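# Lift plastic card off box and hold it aloft

## Task

Take the plastic card up from the box top and keep it motionless above the table, held between two opposing contacts, with every part of the card raised at least three finger-widths above the height at which it rested on the box. While the card is in the air, never press it edge against edge firmly enough that a real card would bend; doing so fails the task immediately. When the scene ends, no hand motor may still show moving in hand_stopped_by, or the task fails.

## Robot and tools

Robot: one arm (six joints) carrying a five-finger right hand. Cameras: cam_head_left (896x504), cam_head_right (896x504) and cam_wrist (616x616), returned in that order. A reference image of the hand is part of the instructions.

Scene frame: origin on the table top directly under the arm base, +z up, +y to the left when facing along +x. Results give the hand point position in metres (end_effector_position), orientation as end_effector_quat_wxyz, and velocities in m/s and rad/s. The printed position can be a little off, especially far out.

Hand point: a spot fixed to the palm, 0.05 m in front of it, where index pad and thumb tip meet in a pinch. Its own axes: +z along the straightened fingers (which reach 0.06 to 0.07 m past it), +y out of the palm, +x across the palm toward the little finger. In a pinch the index closes on the thumb tip from the +z side. A wrist bracket on the little-finger side protrudes 0.03 m past the point along +y and 0.11 m across the palm; it can collide.

The row. Every motion command is one row of 14 numbers, each from -1 to 1, in this order: dx, dy, dz, rx, ry, rz, thumb_turn, thumb_bend, index, middle, ring, little, force_limit, speed. The first six are an offset, not a pose: a displacement from the hand point's measured pose at the start of the action, expressed in the hand point's own axes. 1.0 equals 0.6 m for dx, dy, dz, and 180 degrees for the rotation vector rx, ry, rz. Every row in an action is measured from that same start, not from the preceding row. The six finger numbers are absolute targets: -1 open (straight; thumb_turn -1 means beside the palm), +1 closed (curled; thumb_turn +1 means opposite the fingers). A pinch is roughly thumb_turn +0.57, thumb_bend +0.75, index +0.22. force_limit maps -1..+1 to about 0..10 N at the fingertip (0..15 N for the two thumb motors) and only stops closing motors. speed maps -1..+1 to nearly zero up to full speed (full travel in 0.6 s). Close slowly (speed -0.9 or lower) for a gentle hold, since fast fingers overshoot the limit.

Tools.
execute_actions(actions): a list of actions; each action is a table of up to 15 rows, one row per 1/30 s step, the last row repeating to fill 15 steps. An empty list just returns the current state and images. Per step the commanded pose is clipped to 100 mm and 16 degrees from the measured pose, so large offsets need several actions.
move(target, speed, stop_force, blocking): target is one row as above, offsets taken from the pose in the latest result that shows one. The hand point travels a straight path there, 0.5 to 10 s long. speed is m/s, 0.002 to 0.5 (default 0.25), rotation limited to twice that in rad/s. stop_force (N, 9 to 40, optional) ends the path when the wrist sensor feels that much extra push opposing the motion; use it only with slow moves and not when moving away from something being pressed or when rotating. blocking=false returns after 0.5 s while motion continues (not allowed with stop_force); then use wait or stop before other commands. The result adds a move: line with the ending (done, contact, held, off_target, moving, fault) and limits (paced = pose clipped, held = some steps blocked).
wait(seconds): 0 to 10, holds the last command and returns a result.
stop(): brakes a running move.
zoom_image(camera, region): region [x0, y0, x1, y1] in pixels, top-left origin, at most 504 by 504.
show_instructions(): displays the reference pages.
finished_scene(scene): ends the current scene by its number; irreversible. Only call it once the card is held up and steady.

Reading results. hand_measured, hand_stopped_by and hand_load_n each list six values in the motor order above. hand_stopped_by words: moving, target, force, stalled, fault (dead motor). hand_load_n is fingertip force, positive when pushing the finger open; loads near zero mean the grip was lost. A motor only starts when its target changes by 0.01 or more; it then runs until it arrives or, closing, hits force_limit, and locks. To grip harder, raise force_limit and send a target further closed than measured; to loosen, send a more open target. Wrist force and Wrist torque are in the hand point axes, noisy (offset up to about 4 N) and saturate near 50 N. A pose unreachable line means the clearance check altered the command.

What to avoid. The arm is stiff: pushing even slightly past contact can trigger a stop for 10 s (joint torque over its limit: 132 N m for the three big joints, 24.6 N m for wrist joints; or any outside force of 150 N). Approach the box slowly, ideally with stop_force. Never squeeze the card edge to edge hard; pinch it face to face with a low force_limit. Do not drop the card, knock anything off the table, or slam into things. Long heavy holds heat motors; a MOTOR HOT line appears at 70 °C and the arm brakes at 85 °C. Before finishing, confirm every hand motor reads something other than moving.

Each tool is called after "Emit:" by a JSON object that holds its "fn" and its "kwargs", one argument or row to a line.

Reference images:

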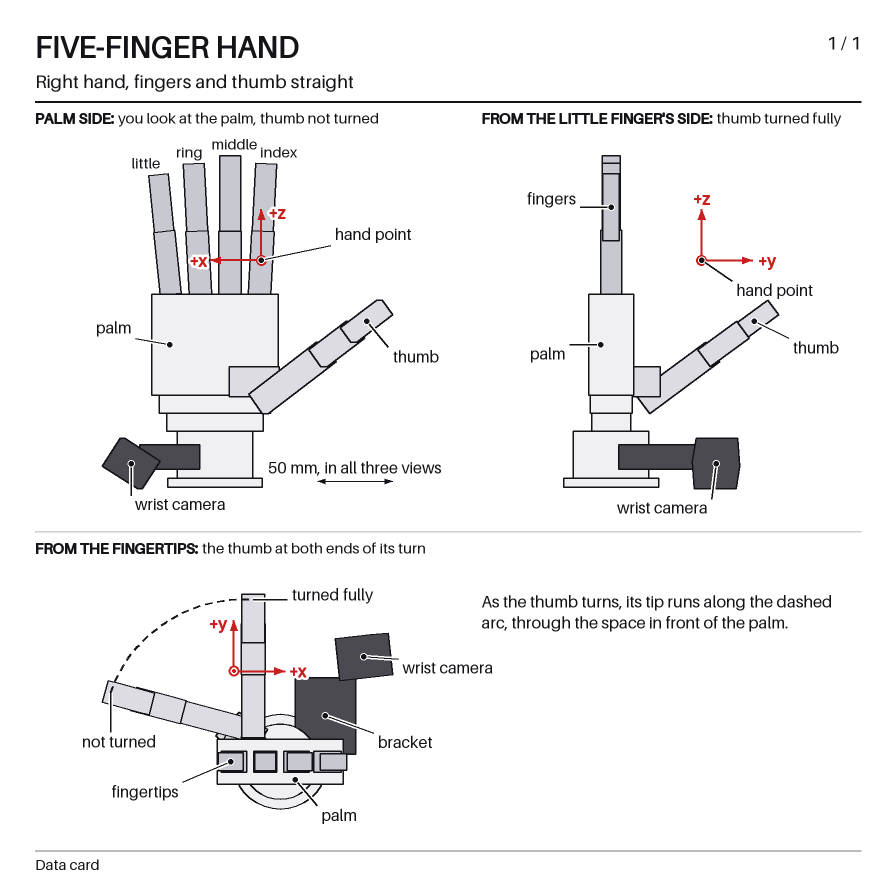

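## Session

Emit:
{"fn": "execute_actions", "kwargs": {
  "actions": []
}}

Scene clock: 0.00 s.
end_effector_position=(+0.4958, -0.1636, +0.3512) hand_measured=(-1.000, -1.000, -1.000, -1.000, -1.000, -1.000) hand_load_n=(+0.0, +0.0, +0.0, +0.0, +0.0, +0.0) hand_stopped_by=(target, target, target, target, target, target) hand_force_limit=0.00 hand_speed=-0.80 end_effector_quat_wxyz=(-0.266, +0.704, +0.559, +0.348) end_effector_velocity=(+0.000, -0.000, +0.001) end_effector_angular_velocity=(-0.002, -0.002, -0.000)
Joint positions: [-1.153 -0.806  1.621  1.431  0.925 -0.966]
Joint velocities: [ 0.    -0.002  0.    -0.    -0.001  0.   ]
Wrist force (N, on the end effector, along its own x y z axes, offset not removed): no reading
Wrist torque (N m, same axes, about the end effector's origin, offset not removed): no reading
Hand target: +0.496, -0.164, +0.351; -0.266, +0.704, +0.559, +0.348

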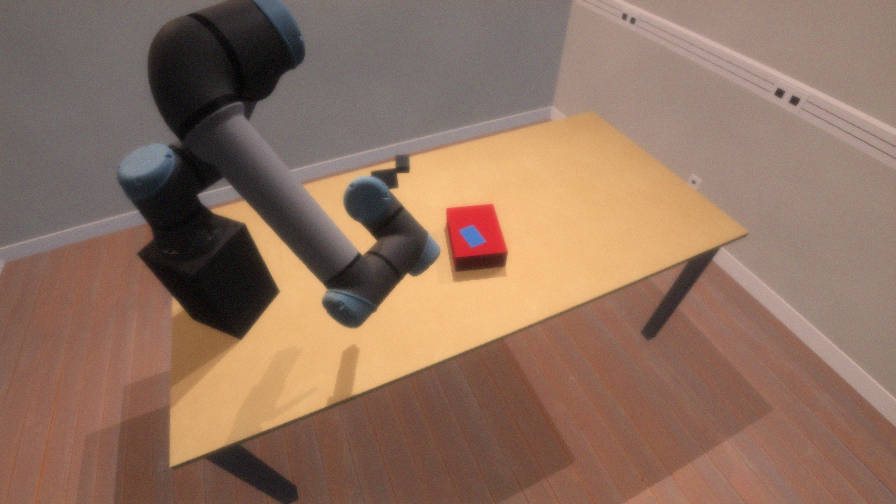

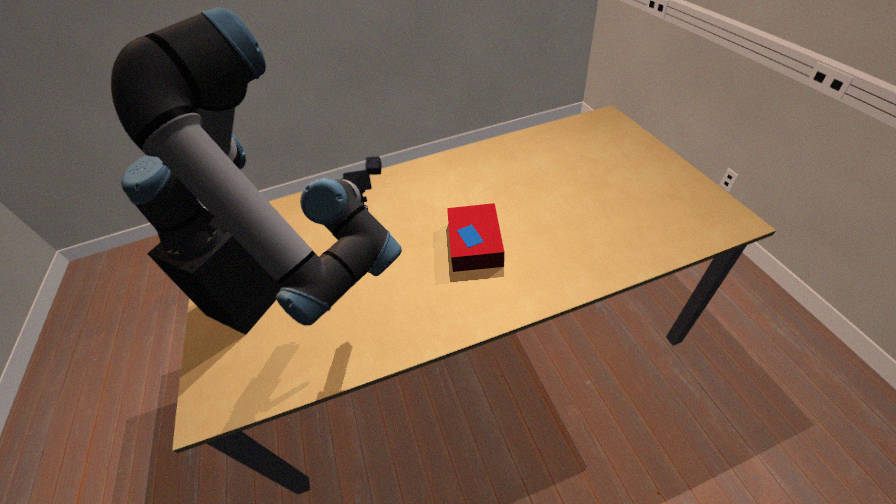

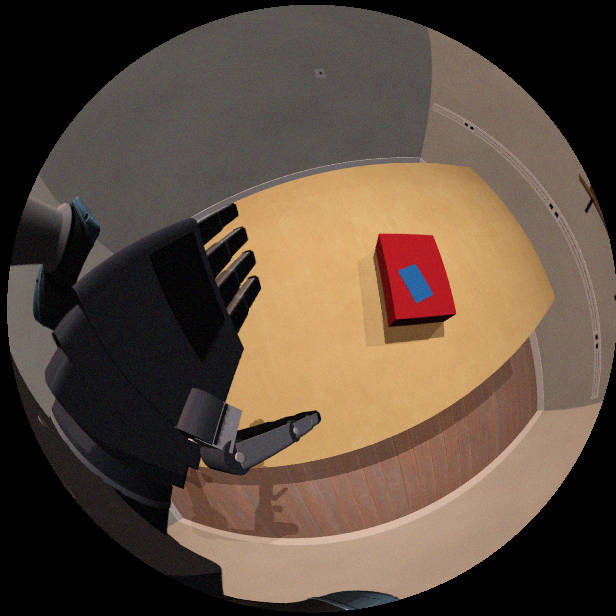

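Emit:
{"fn": "zoom_image", "kwargs": {
  "camera": "cam_head_left",
  "region": [400, 170, 560, 300]
}}

Emit:
{"fn": "zoom_image", "kwargs": {
  "camera": "cam_head_right",
  "region": [400, 170, 560, 300]
}}

Emit:
{"fn": "zoom_image", "kwargs": {
  "camera": "cam_wrist",
  "region": [340, 210, 480, 360]
}}

Emit:
{"fn": "zoom_image", "kwargs": {
  "camera": "cam_head_left",
  "region": [100, 0, 500, 400]
}}

Region (400, 170, 560, 300) of cam_head_left's 896x504 image, scaled by 3.150, with more detail than that image has; it fills the top 410 rows of this view, and the rest is white.

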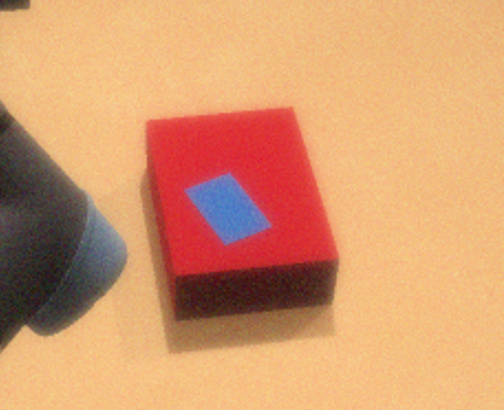

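Region (400, 170, 560, 300) of cam_head_right's 896x504 image, scaled by 3.150, with more detail than that image has; it fills the top 410 rows of this view, and the rest is white.

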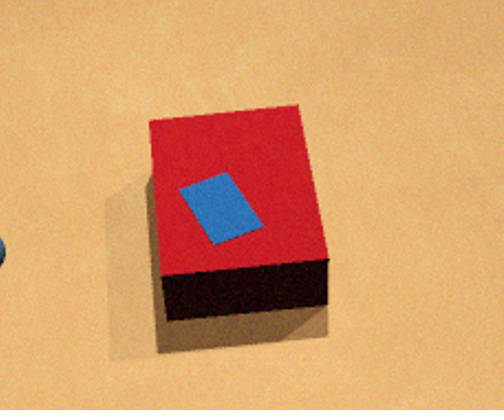

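Region (340, 210, 480, 360) of cam_wrist's 616x616 image, scaled by 3.360, with more detail than that image has; it fills the left 470 columns of this view, and the rest is white.

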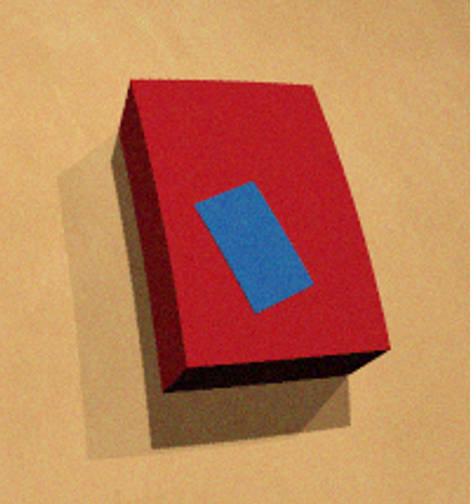

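Region (100, 0, 500, 400) of cam_head_left's 896x504 image, scaled by 1.260, with more detail than that image has.

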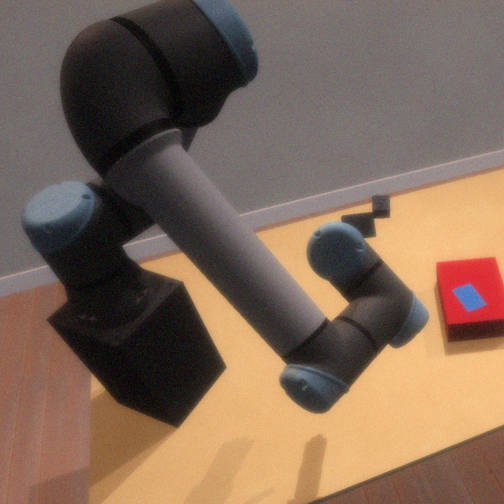

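Emit:
{"fn": "move", "kwargs": {
  "target": [-0.1273, 0.1805, 0.2507, -0.0020, -0.2887, 0.0150, 0.57, 0.75, 0.0, 0.9, 0.9, 0.9, -0.4, 0.0],
  "speed": 0.35
}}

Scene clock: 121.93 s.
end_effector_position=(+0.6195, -0.1197, +0.1994) hand_measured=(+0.570, +0.750, +0.000, +0.900, +0.900, +0.900) hand_load_n=(+0.0, +0.0, +0.0, +0.0, +0.0, +0.0) hand_stopped_by=(target, target, target, target, target, target) hand_force_limit=-0.40 hand_speed=0.00 end_effector_quat_wxyz=(-0.001, +0.798, +0.602, +0.000) end_effector_velocity=(+0.001, +0.000, -0.001) end_effector_angular_velocity=(-0.004, +0.004, +0.000)
Joint positions: [-0.56  -0.617  1.277  0.894  1.578 -0.082]
Joint velocities: [ 0.003  0.005 -0.006  0.004  0.005  0.003]
Wrist force (N, on the end effector, along its own x y z axes, offset not removed): [0.0 1.0 -1.0]
Wrist torque (N m, same axes, about the end effector's origin, offset not removed): [0.25 -0.07 0.04]
Hand target: +0.620, -0.120, +0.199; -0.001, +0.799, +0.602, -0.000
Off the commanded pose: 0.001 m, 0 deg.
move: done

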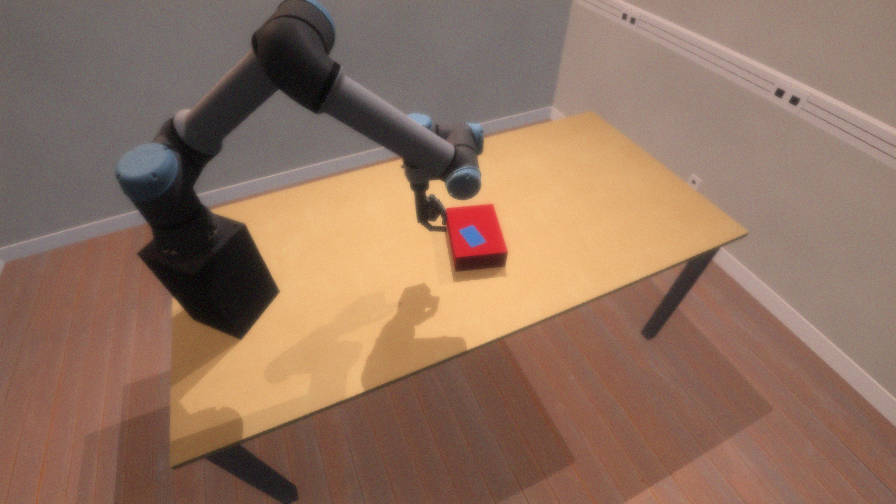

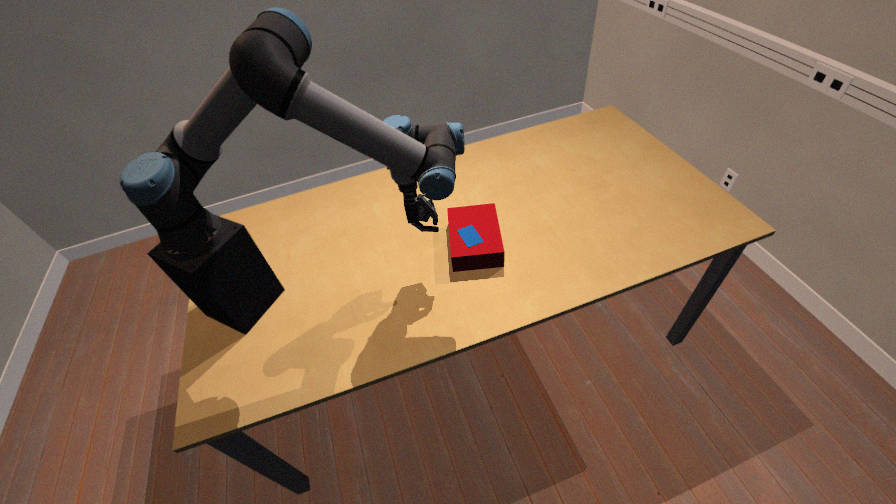

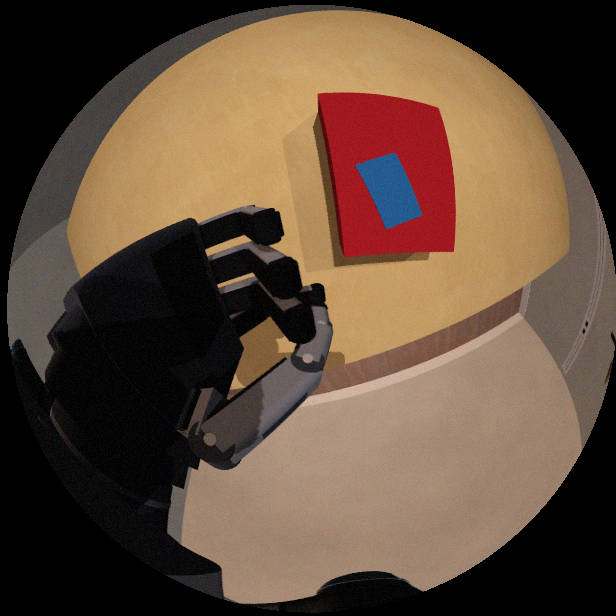

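Emit:
{"fn": "zoom_image", "kwargs": {
  "camera": "cam_head_left",
  "region": [395, 165, 475, 245]
}}

Emit:
{"fn": "zoom_image", "kwargs": {
  "camera": "cam_head_right",
  "region": [385, 165, 465, 245]
}}

Emit:
{"fn": "zoom_image", "kwargs": {
  "camera": "cam_wrist",
  "region": [180, 180, 400, 400]
}}

Region (395, 165, 475, 245) of cam_head_left's 896x504 image, scaled by 6.300, with more detail than that image has.

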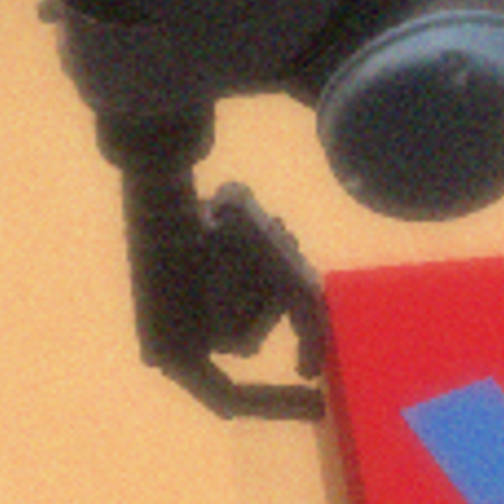

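Region (385, 165, 465, 245) of cam_head_right's 896x504 image, scaled by 6.300, with more detail than that image has.

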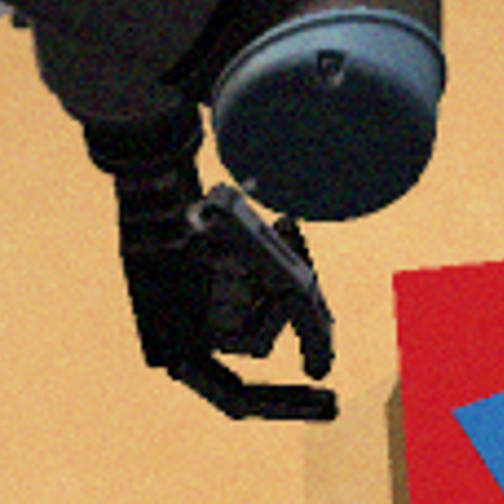

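Region (180, 180, 400, 400) of cam_wrist's 616x616 image, scaled by 2.291, with more detail than that image has.

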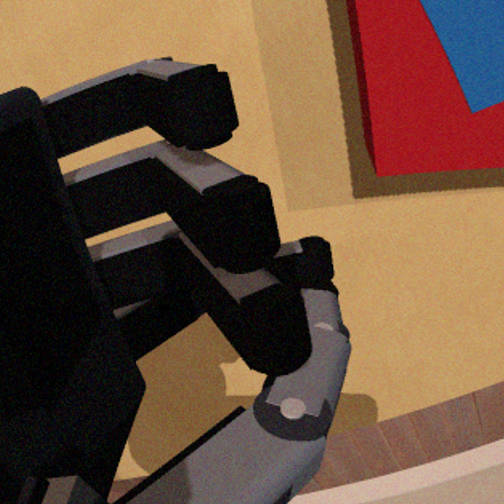

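Emit:
{"fn": "move", "kwargs": {
  "target": [0.0960, 0.0463, 0.1407, 0.0645, 0.4605, 0.7976, -1, -1, -1, -1, -1, -1, -0.4, 0.0],
  "speed": 0.5
}}

Scene clock: 245.50 s.
end_effector_position=(+0.6618, -0.0721, +0.1152) hand_measured=(-1.000, -1.000, -1.000, -1.000, -1.000, -1.000) hand_load_n=(+0.0, +0.0, +0.0, +0.0, +0.0, +0.0) hand_stopped_by=(target, target, target, target, target, target) hand_force_limit=-0.40 hand_speed=0.00 end_effector_quat_wxyz=(-0.353, +0.613, -0.612, +0.353) end_effector_velocity=(-0.001, +0.001, -0.001) end_effector_angular_velocity=(+0.006, +0.000, -0.010)
Joint positions: [-0.691 -0.691  1.745 -0.49   1.153  2.874]
Joint velocities: [ 0.003  0.001  0.004 -0.007  0.008  0.012]
Wrist force (N, on the end effector, along its own x y z axes, offset not removed): [0.6 -1.9 -0.3]
Wrist torque (N m, same axes, about the end effector's origin, offset not removed): [-0.27 -0.13 -0.15]
Hand target: +0.662, -0.072, +0.115; -0.353, +0.613, -0.612, +0.353
Off the commanded pose: 0.000 m, 0 deg.
move: done

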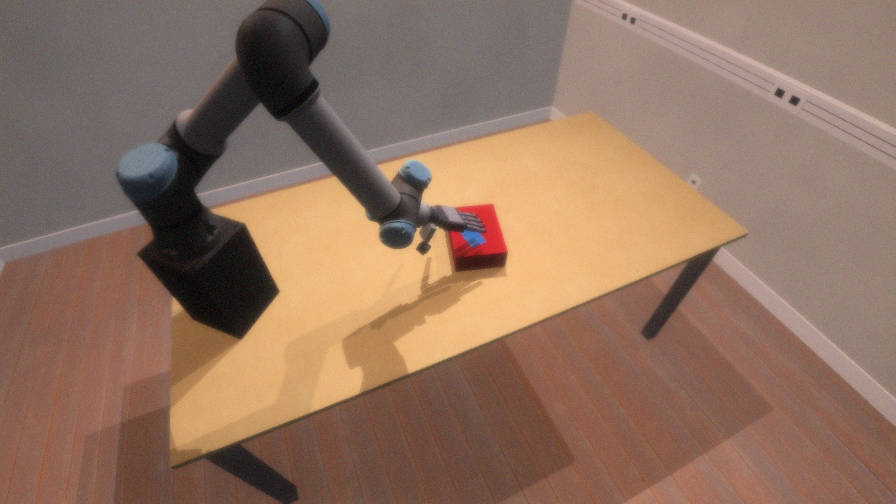

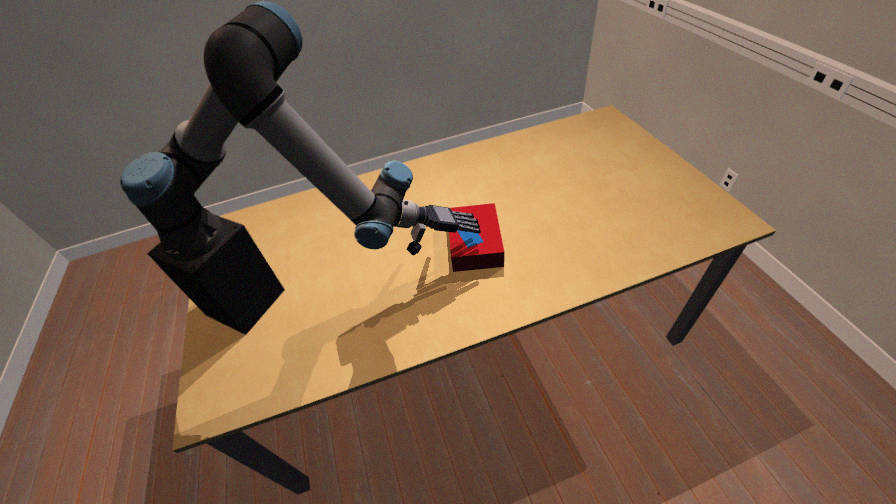

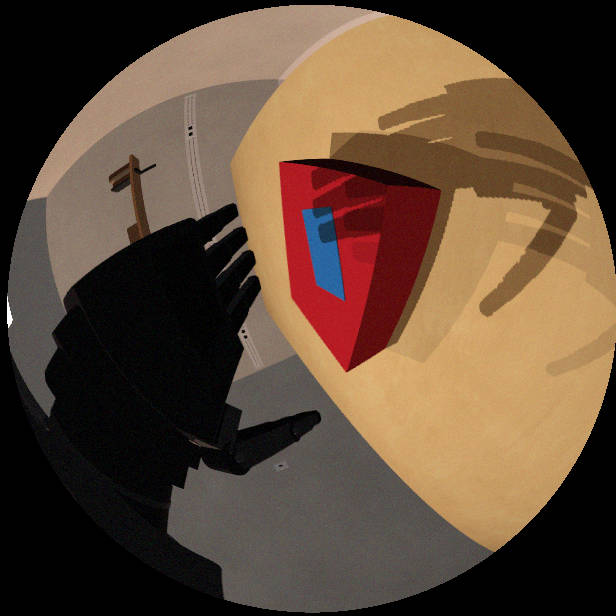

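Emit:
{"fn": "zoom_image", "kwargs": {
  "camera": "cam_head_left",
  "region": [420, 185, 520, 285]
}}

Emit:
{"fn": "zoom_image", "kwargs": {
  "camera": "cam_head_right",
  "region": [415, 185, 515, 285]
}}

Region (420, 185, 520, 285) of cam_head_left's 896x504 image, scaled by 5.040, with more detail than that image has.

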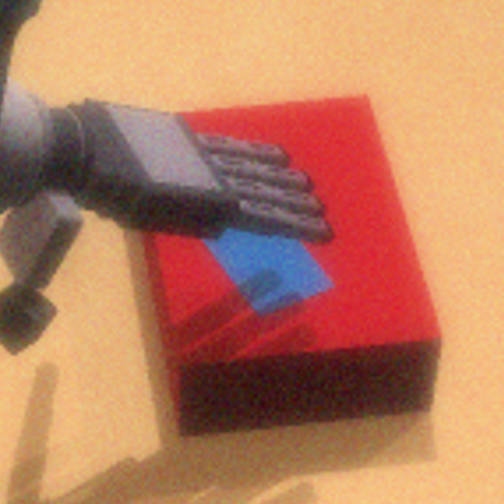

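Region (415, 185, 515, 285) of cam_head_right's 896x504 image, scaled by 5.040, with more detail than that image has.

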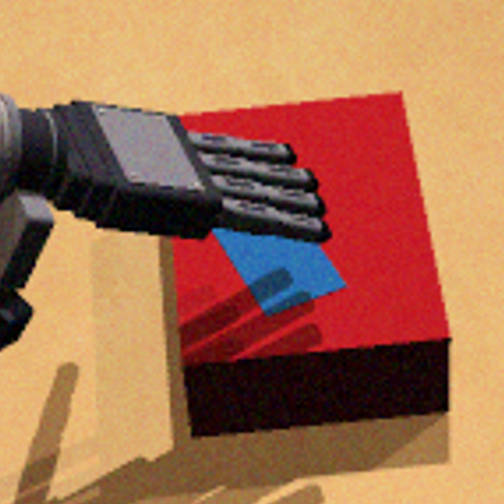

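Emit:
{"fn": "move", "kwargs": {
  "target": [-0.005, 0.0592, 0.0342, 0, 0, 0, -1, -1, -1, -1, -1, -1, -0.55, -0.9],
  "speed": 0.1
}}

Scene clock: 259.10 s.
end_effector_position=(+0.6617, -0.0691, +0.0743) hand_measured=(-1.000, -1.000, -1.000, -1.000, -1.000, -1.000) hand_load_n=(+0.0, +0.0, +0.0, +0.0, +0.0, +0.0) hand_stopped_by=(target, target, target, target, target, target) hand_force_limit=-0.55 hand_speed=-0.90 end_effector_quat_wxyz=(-0.353, +0.613, -0.612, +0.353) end_effector_velocity=(-0.000, +0.001, -0.002) end_effector_angular_velocity=(+0.002, +0.001, +0.000)
Joint positions: [-0.686 -0.605  1.723 -0.555  1.157  2.877]
Joint velocities: [ 0.002  0.003 -0.001 -0.001  0.001  0.001]
Wrist force (N, on the end effector, along its own x y z axes, offset not removed): [0.4 0.2 0.7]
Wrist torque (N m, same axes, about the end effector's origin, offset not removed): [0.07 -0.14 -0.06]
Hand target: +0.662, -0.069, +0.074; -0.353, +0.613, -0.612, +0.353
Off the commanded pose: 0.000 m, 0 deg.
move: done

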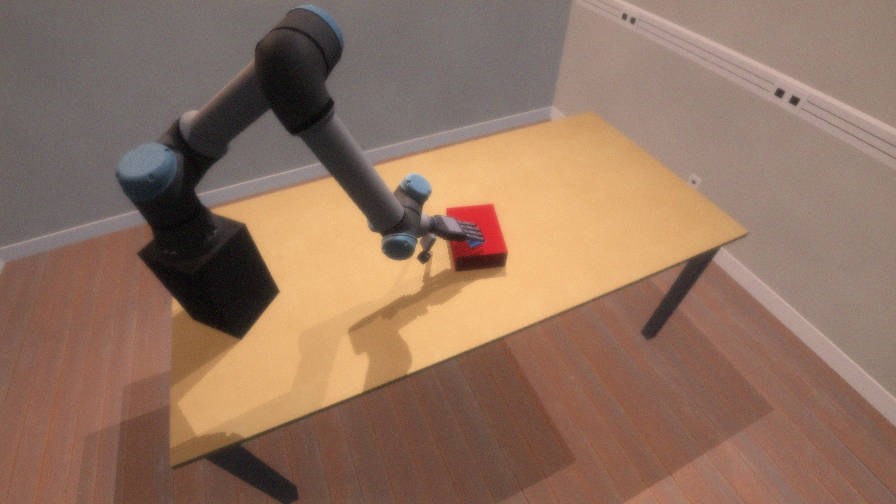

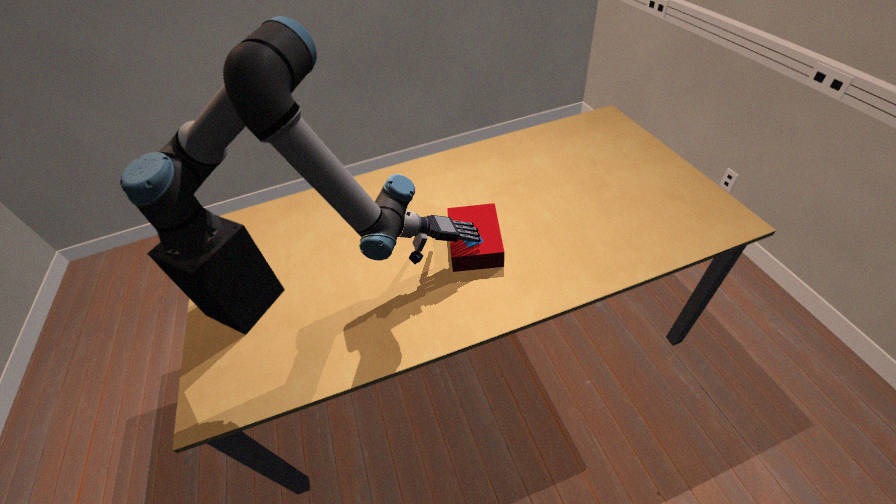

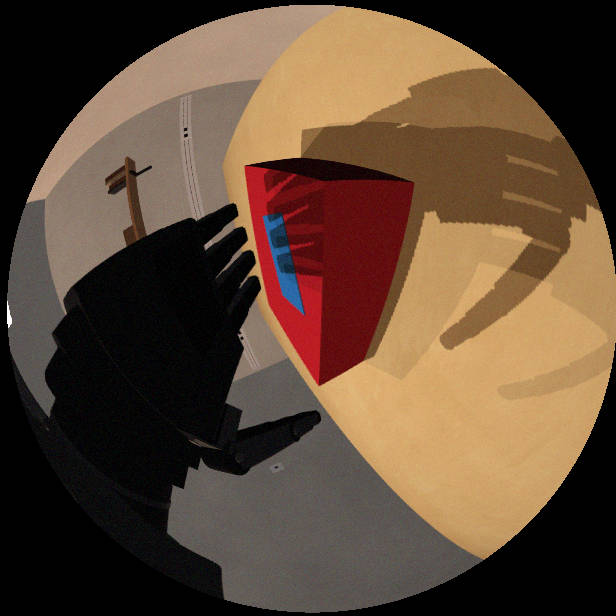

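Emit:
{"fn": "zoom_image", "kwargs": {
  "camera": "cam_wrist",
  "region": [190, 150, 370, 400]
}}

Emit:
{"fn": "zoom_image", "kwargs": {
  "camera": "cam_head_right",
  "region": [430, 195, 510, 275]
}}

Region (190, 150, 370, 400) of cam_wrist's 616x616 image, scaled by 2.016, with more detail than that image has; it fills the left 363 columns of this view, and the rest is white.

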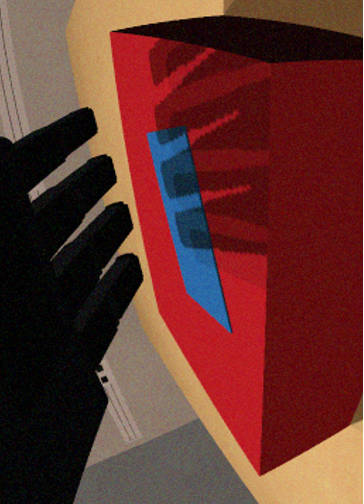

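Region (430, 195, 510, 275) of cam_head_right's 896x504 image, scaled by 6.300, with more detail than that image has.

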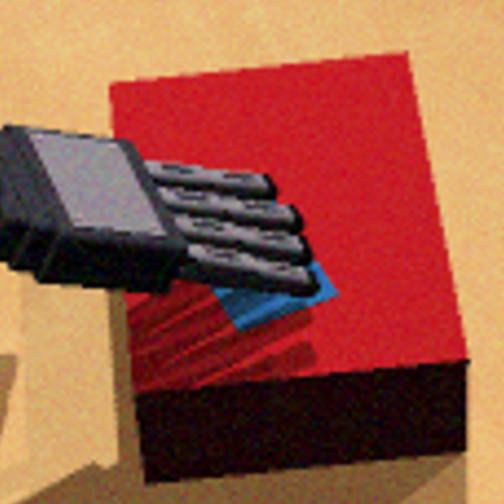

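Emit:
{"fn": "execute_actions", "kwargs": {
  "actions": [
    [[0,0.001,0.0006,0,0,0,-1,-1,-0.88,-0.89,-0.88,-1,-0.55,-0.6],[0,0.0025,0.0015,0,0,0,-1,-1,-0.88,-0.89,-0.88,-1,-0.55,-0.6],[0,0.004,0.0023,0,0,0,-1,-1,-0.88,-0.89,-0.88,-1,-0.55,-0.6],[0,0.0055,0.0032,0,0,0,-1,-1,-0.88,-0.89,-0.88,-1,-0.55,-0.6],[0,0.0066,0.0038,0,0,0,-1,-1,-0.88,-0.89,-0.88,-1,-0.55,-0.6],[0,0.0072,0.0042,0,0,0,-1,-1,-0.88,-0.89,-0.88,-1,-0.55,-0.6],[0,0.0072,0.0042,0,0,0,-1,-1,-0.88,-0.89,-0.88,-1,-0.55,-0.6],[0,0.0072,0.0042,0,0,0,-1,-1,-0.88,-0.89,-0.88,-1,-0.55,-0.6],[0,0.0072,0.0042,0,0,0,-1,-1,-0.5,-0.5,-0.5,-1,-0.55,-0.9]]
  ]
}}

Emit:
{"fn": "wait", "kwargs": {
  "seconds": 1.0
}}

Scene clock: 275.50 s.
end_effector_position=(+0.6617, -0.0690, +0.0694) hand_measured=(-1.000, -1.000, -0.848, -0.858, -0.848, -1.000) hand_load_n=(+0.0, +0.0, +0.0, +0.0, +0.0, +0.0) hand_stopped_by=(target, target, moving, moving, moving, target) hand_force_limit=-0.55 hand_speed=-0.90 end_effector_quat_wxyz=(-0.353, +0.613, -0.612, +0.353) end_effector_velocity=(-0.001, +0.000, -0.003) end_effector_angular_velocity=(+0.001, +0.003, -0.000)
Joint positions: [-0.686 -0.595  1.72  -0.562  1.157  2.877]
Joint velocities: [-0.     0.005 -0.001 -0.     0.    -0.001]
Wrist force (N, on the end effector, along its own x y z axes, offset not removed): [-0.3 1.1 -0.2]
Wrist torque (N m, same axes, about the end effector's origin, offset not removed): [0.09 0.10 -0.12]
Hand target: +0.662, -0.069, +0.069; -0.353, +0.613, -0.612, +0.353
Off the commanded pose: 0.000 m, 0 deg.

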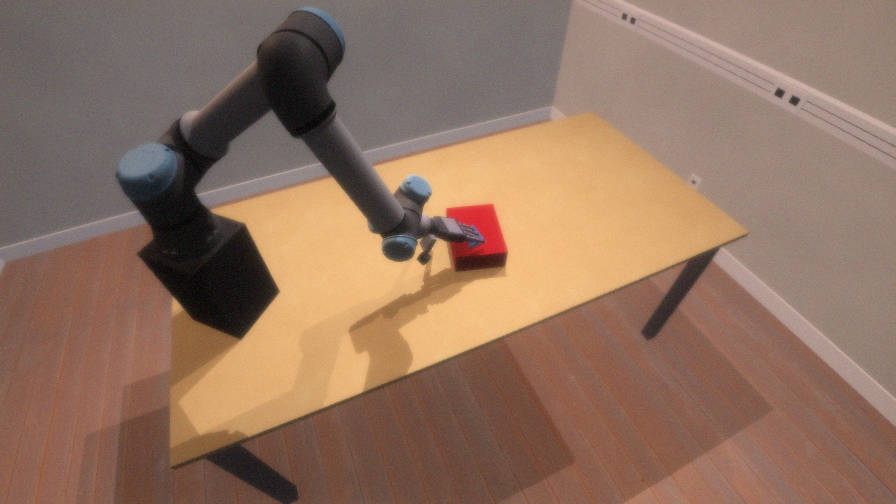

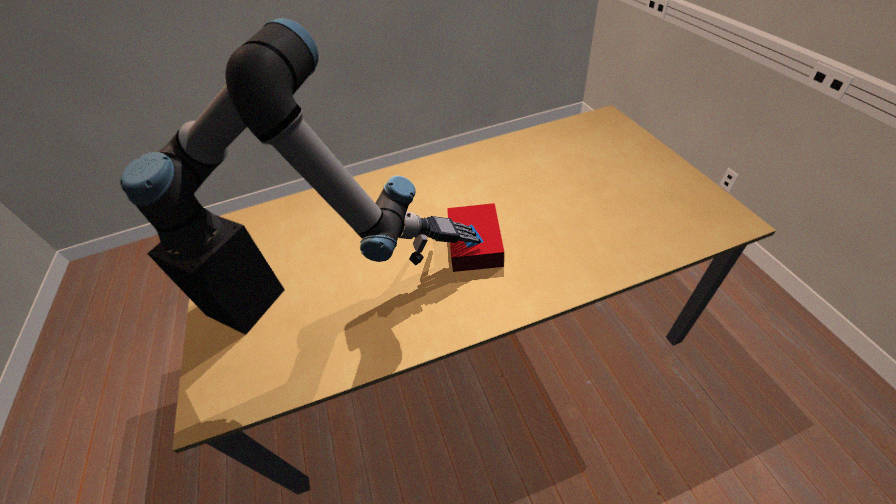

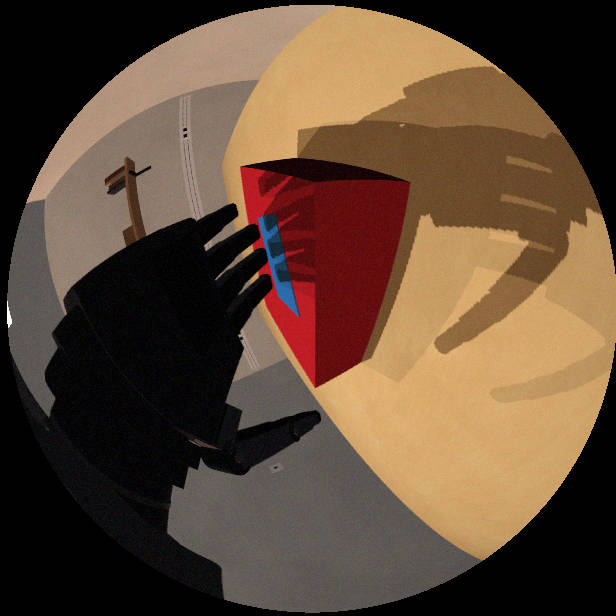

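Scene clock: 276.50 s.
end_effector_position=(+0.6618, -0.0691, +0.0693) hand_measured=(-1.000, -1.000, -0.714, -0.786, -0.714, -1.000) hand_load_n=(+0.0, +0.0, +3.0, +1.5, +3.0, +0.0) hand_stopped_by=(target, target, force, force, force, target) hand_force_limit=-0.55 hand_speed=-0.90 end_effector_quat_wxyz=(-0.353, +0.613, -0.612, +0.353) end_effector_velocity=(-0.000, +0.001, -0.000) end_effector_angular_velocity=(+0.001, +0.000, +0.001)
Joint positions: [-0.686 -0.594  1.72  -0.562  1.157  2.877]
Joint velocities: [ 0.001  0.001  0.    -0.    -0.001  0.001]
Wrist force (N, on the end effector, along its own x y z axes, offset not removed): [-1.0 -8.7 -0.6]
Wrist torque (N m, same axes, about the end effector's origin, offset not removed): [0.44 -0.04 -0.29]
Hand target: +0.662, -0.069, +0.069; -0.353, +0.613, -0.612, +0.353
Off the commanded pose: 0.000 m, 0 deg.
wait: 1.00 s; at rest by 0.90 s

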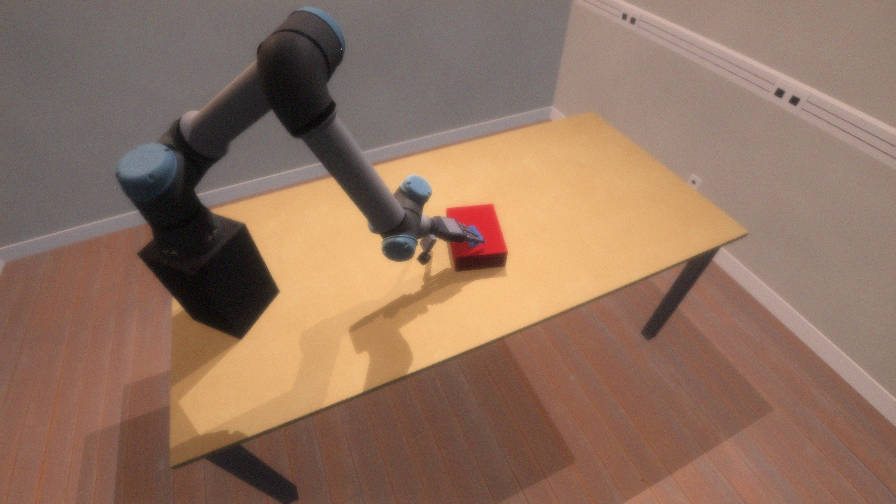

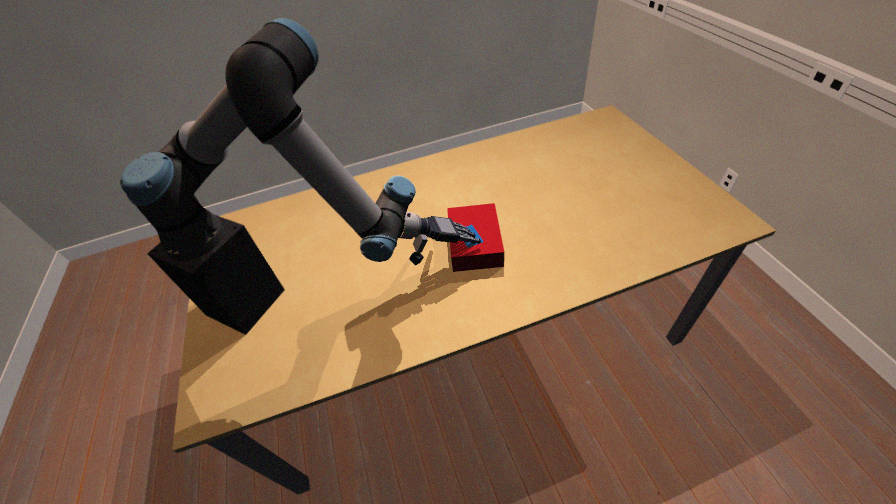

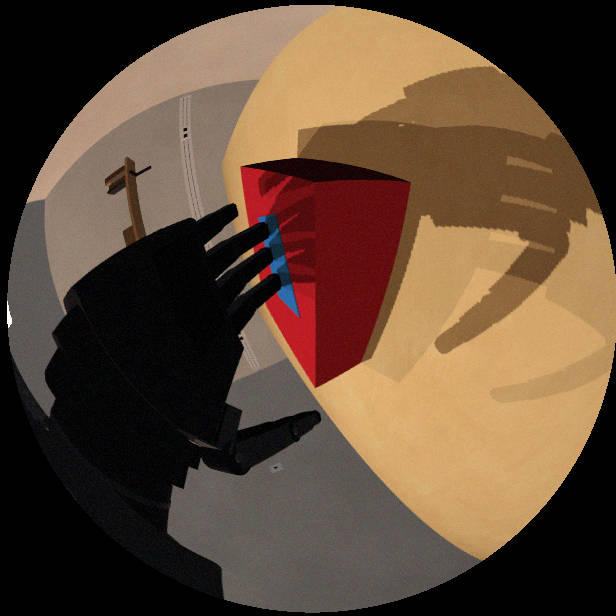

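Emit:
{"fn": "zoom_image", "kwargs": {
  "camera": "cam_head_right",
  "region": [430, 195, 510, 275]
}}

Emit:
{"fn": "zoom_image", "kwargs": {
  "camera": "cam_head_left",
  "region": [435, 195, 515, 275]
}}

Emit:
{"fn": "zoom_image", "kwargs": {
  "camera": "cam_wrist",
  "region": [210, 180, 350, 340]
}}

Region (430, 195, 510, 275) of cam_head_right's 896x504 image, scaled by 6.300, with more detail than that image has.

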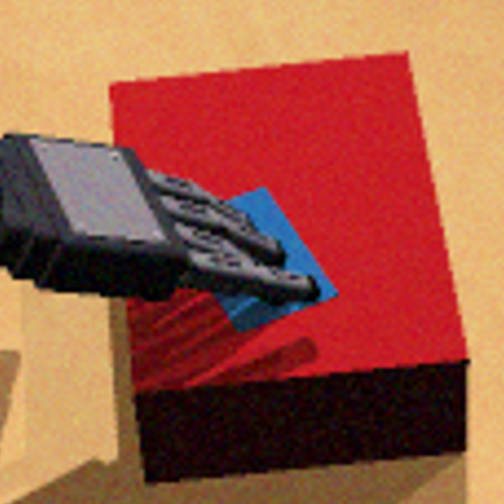

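Region (435, 195, 515, 275) of cam_head_left's 896x504 image, scaled by 6.300, with more detail than that image has.

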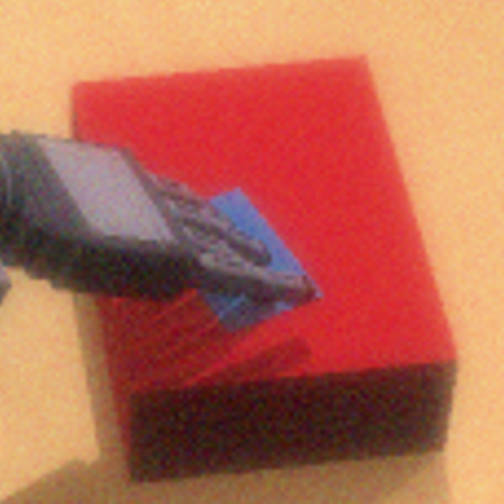

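Region (210, 180, 350, 340) of cam_wrist's 616x616 image, scaled by 3.150, with more detail than that image has; it fills the left 441 columns of this view, and the rest is white.

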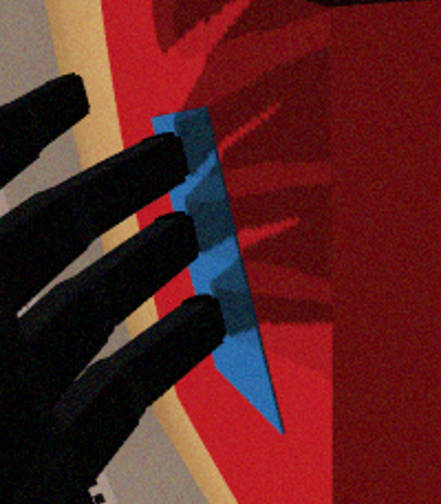

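Emit:
{"fn": "move", "kwargs": {
  "target": [0.00783, 0.02158, -0.03738, 0, -0.04811, -0.02778, -1, -1, -0.5, -0.48, -0.5, -1, -0.55, -0.9],
  "speed": 0.06
}}

Scene clock: 304.57 s.
end_effector_position=(+0.6360, -0.0738, +0.0694) hand_measured=(-1.000, -1.000, -0.714, -0.782, -0.714, -1.000) hand_load_n=(+0.0, +0.0, +2.0, +3.0, +2.0, +0.0) hand_stopped_by=(target, target, force, force, force, target) hand_force_limit=-0.55 hand_speed=-0.90 end_effector_quat_wxyz=(-0.383, +0.664, -0.557, +0.321) end_effector_velocity=(-0.001, -0.001, -0.000) end_effector_angular_velocity=(+0.001, +0.001, +0.008)
Joint positions: [-0.773 -0.585  1.72  -0.484  0.944  2.703]
Joint velocities: [-0.006  0.002 -0.002  0.008 -0.011 -0.01 ]
Wrist force (N, on the end effector, along its own x y z axes, offset not removed): [1.9 -10.4 -3.0]
Wrist torque (N m, same axes, about the end effector's origin, offset not removed): [0.30 -0.09 -0.29]
Hand target: +0.636, -0.074, +0.069; -0.383, +0.664, -0.556, +0.321
Off the commanded pose: 0.000 m, 0 deg.
move: done

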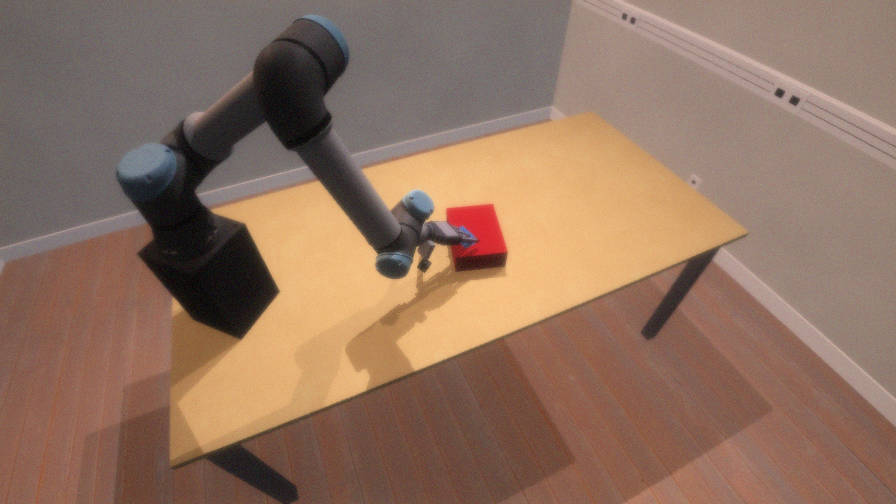

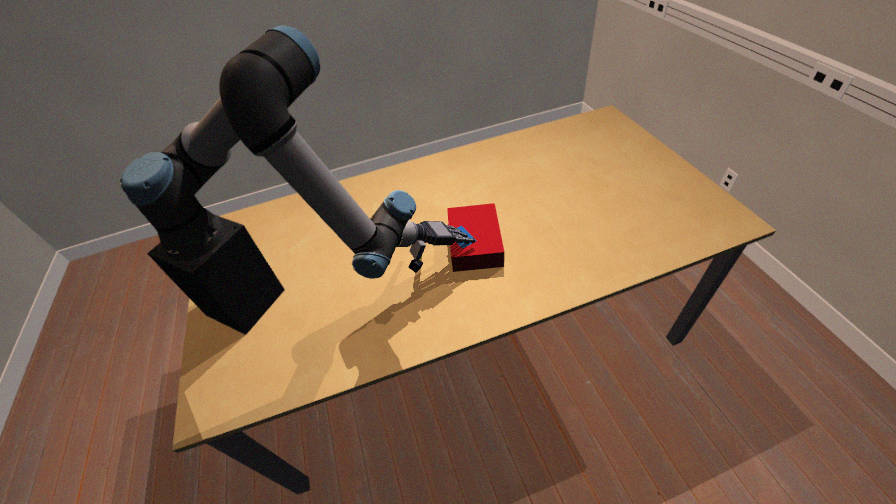

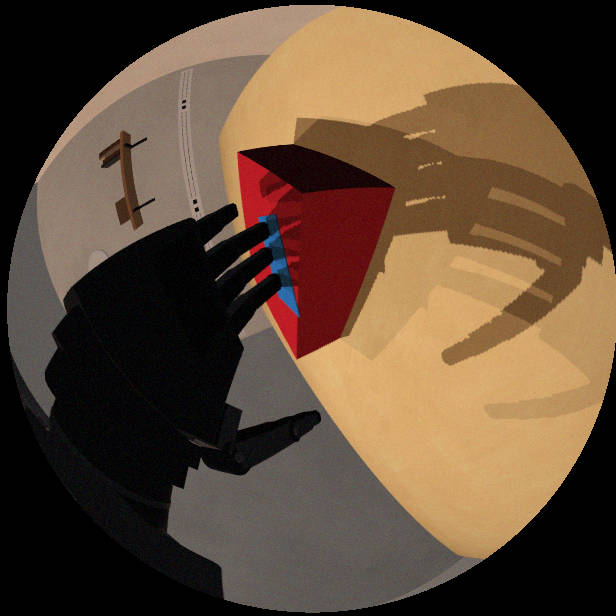

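Emit:
{"fn": "zoom_image", "kwargs": {
  "camera": "cam_wrist",
  "region": [210, 180, 350, 340]
}}

Emit:
{"fn": "zoom_image", "kwargs": {
  "camera": "cam_head_left",
  "region": [435, 195, 515, 275]
}}

Region (210, 180, 350, 340) of cam_wrist's 616x616 image, scaled by 3.150, with more detail than that image has; it fills the left 441 columns of this view, and the rest is white.

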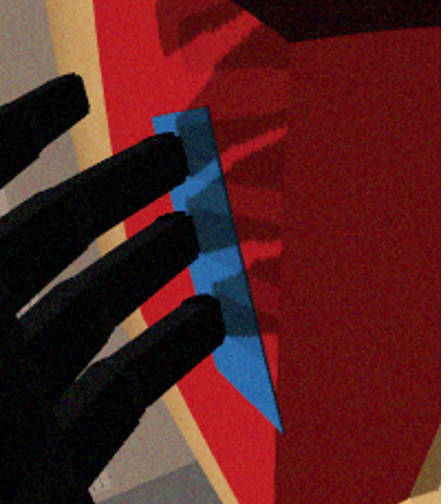

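Region (435, 195, 515, 275) of cam_head_left's 896x504 image, scaled by 6.300, with more detail than that image has.

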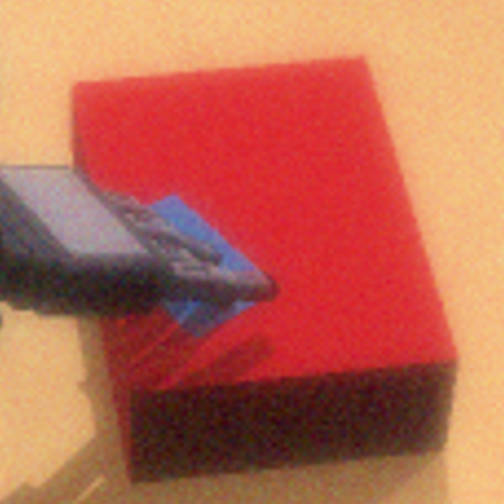

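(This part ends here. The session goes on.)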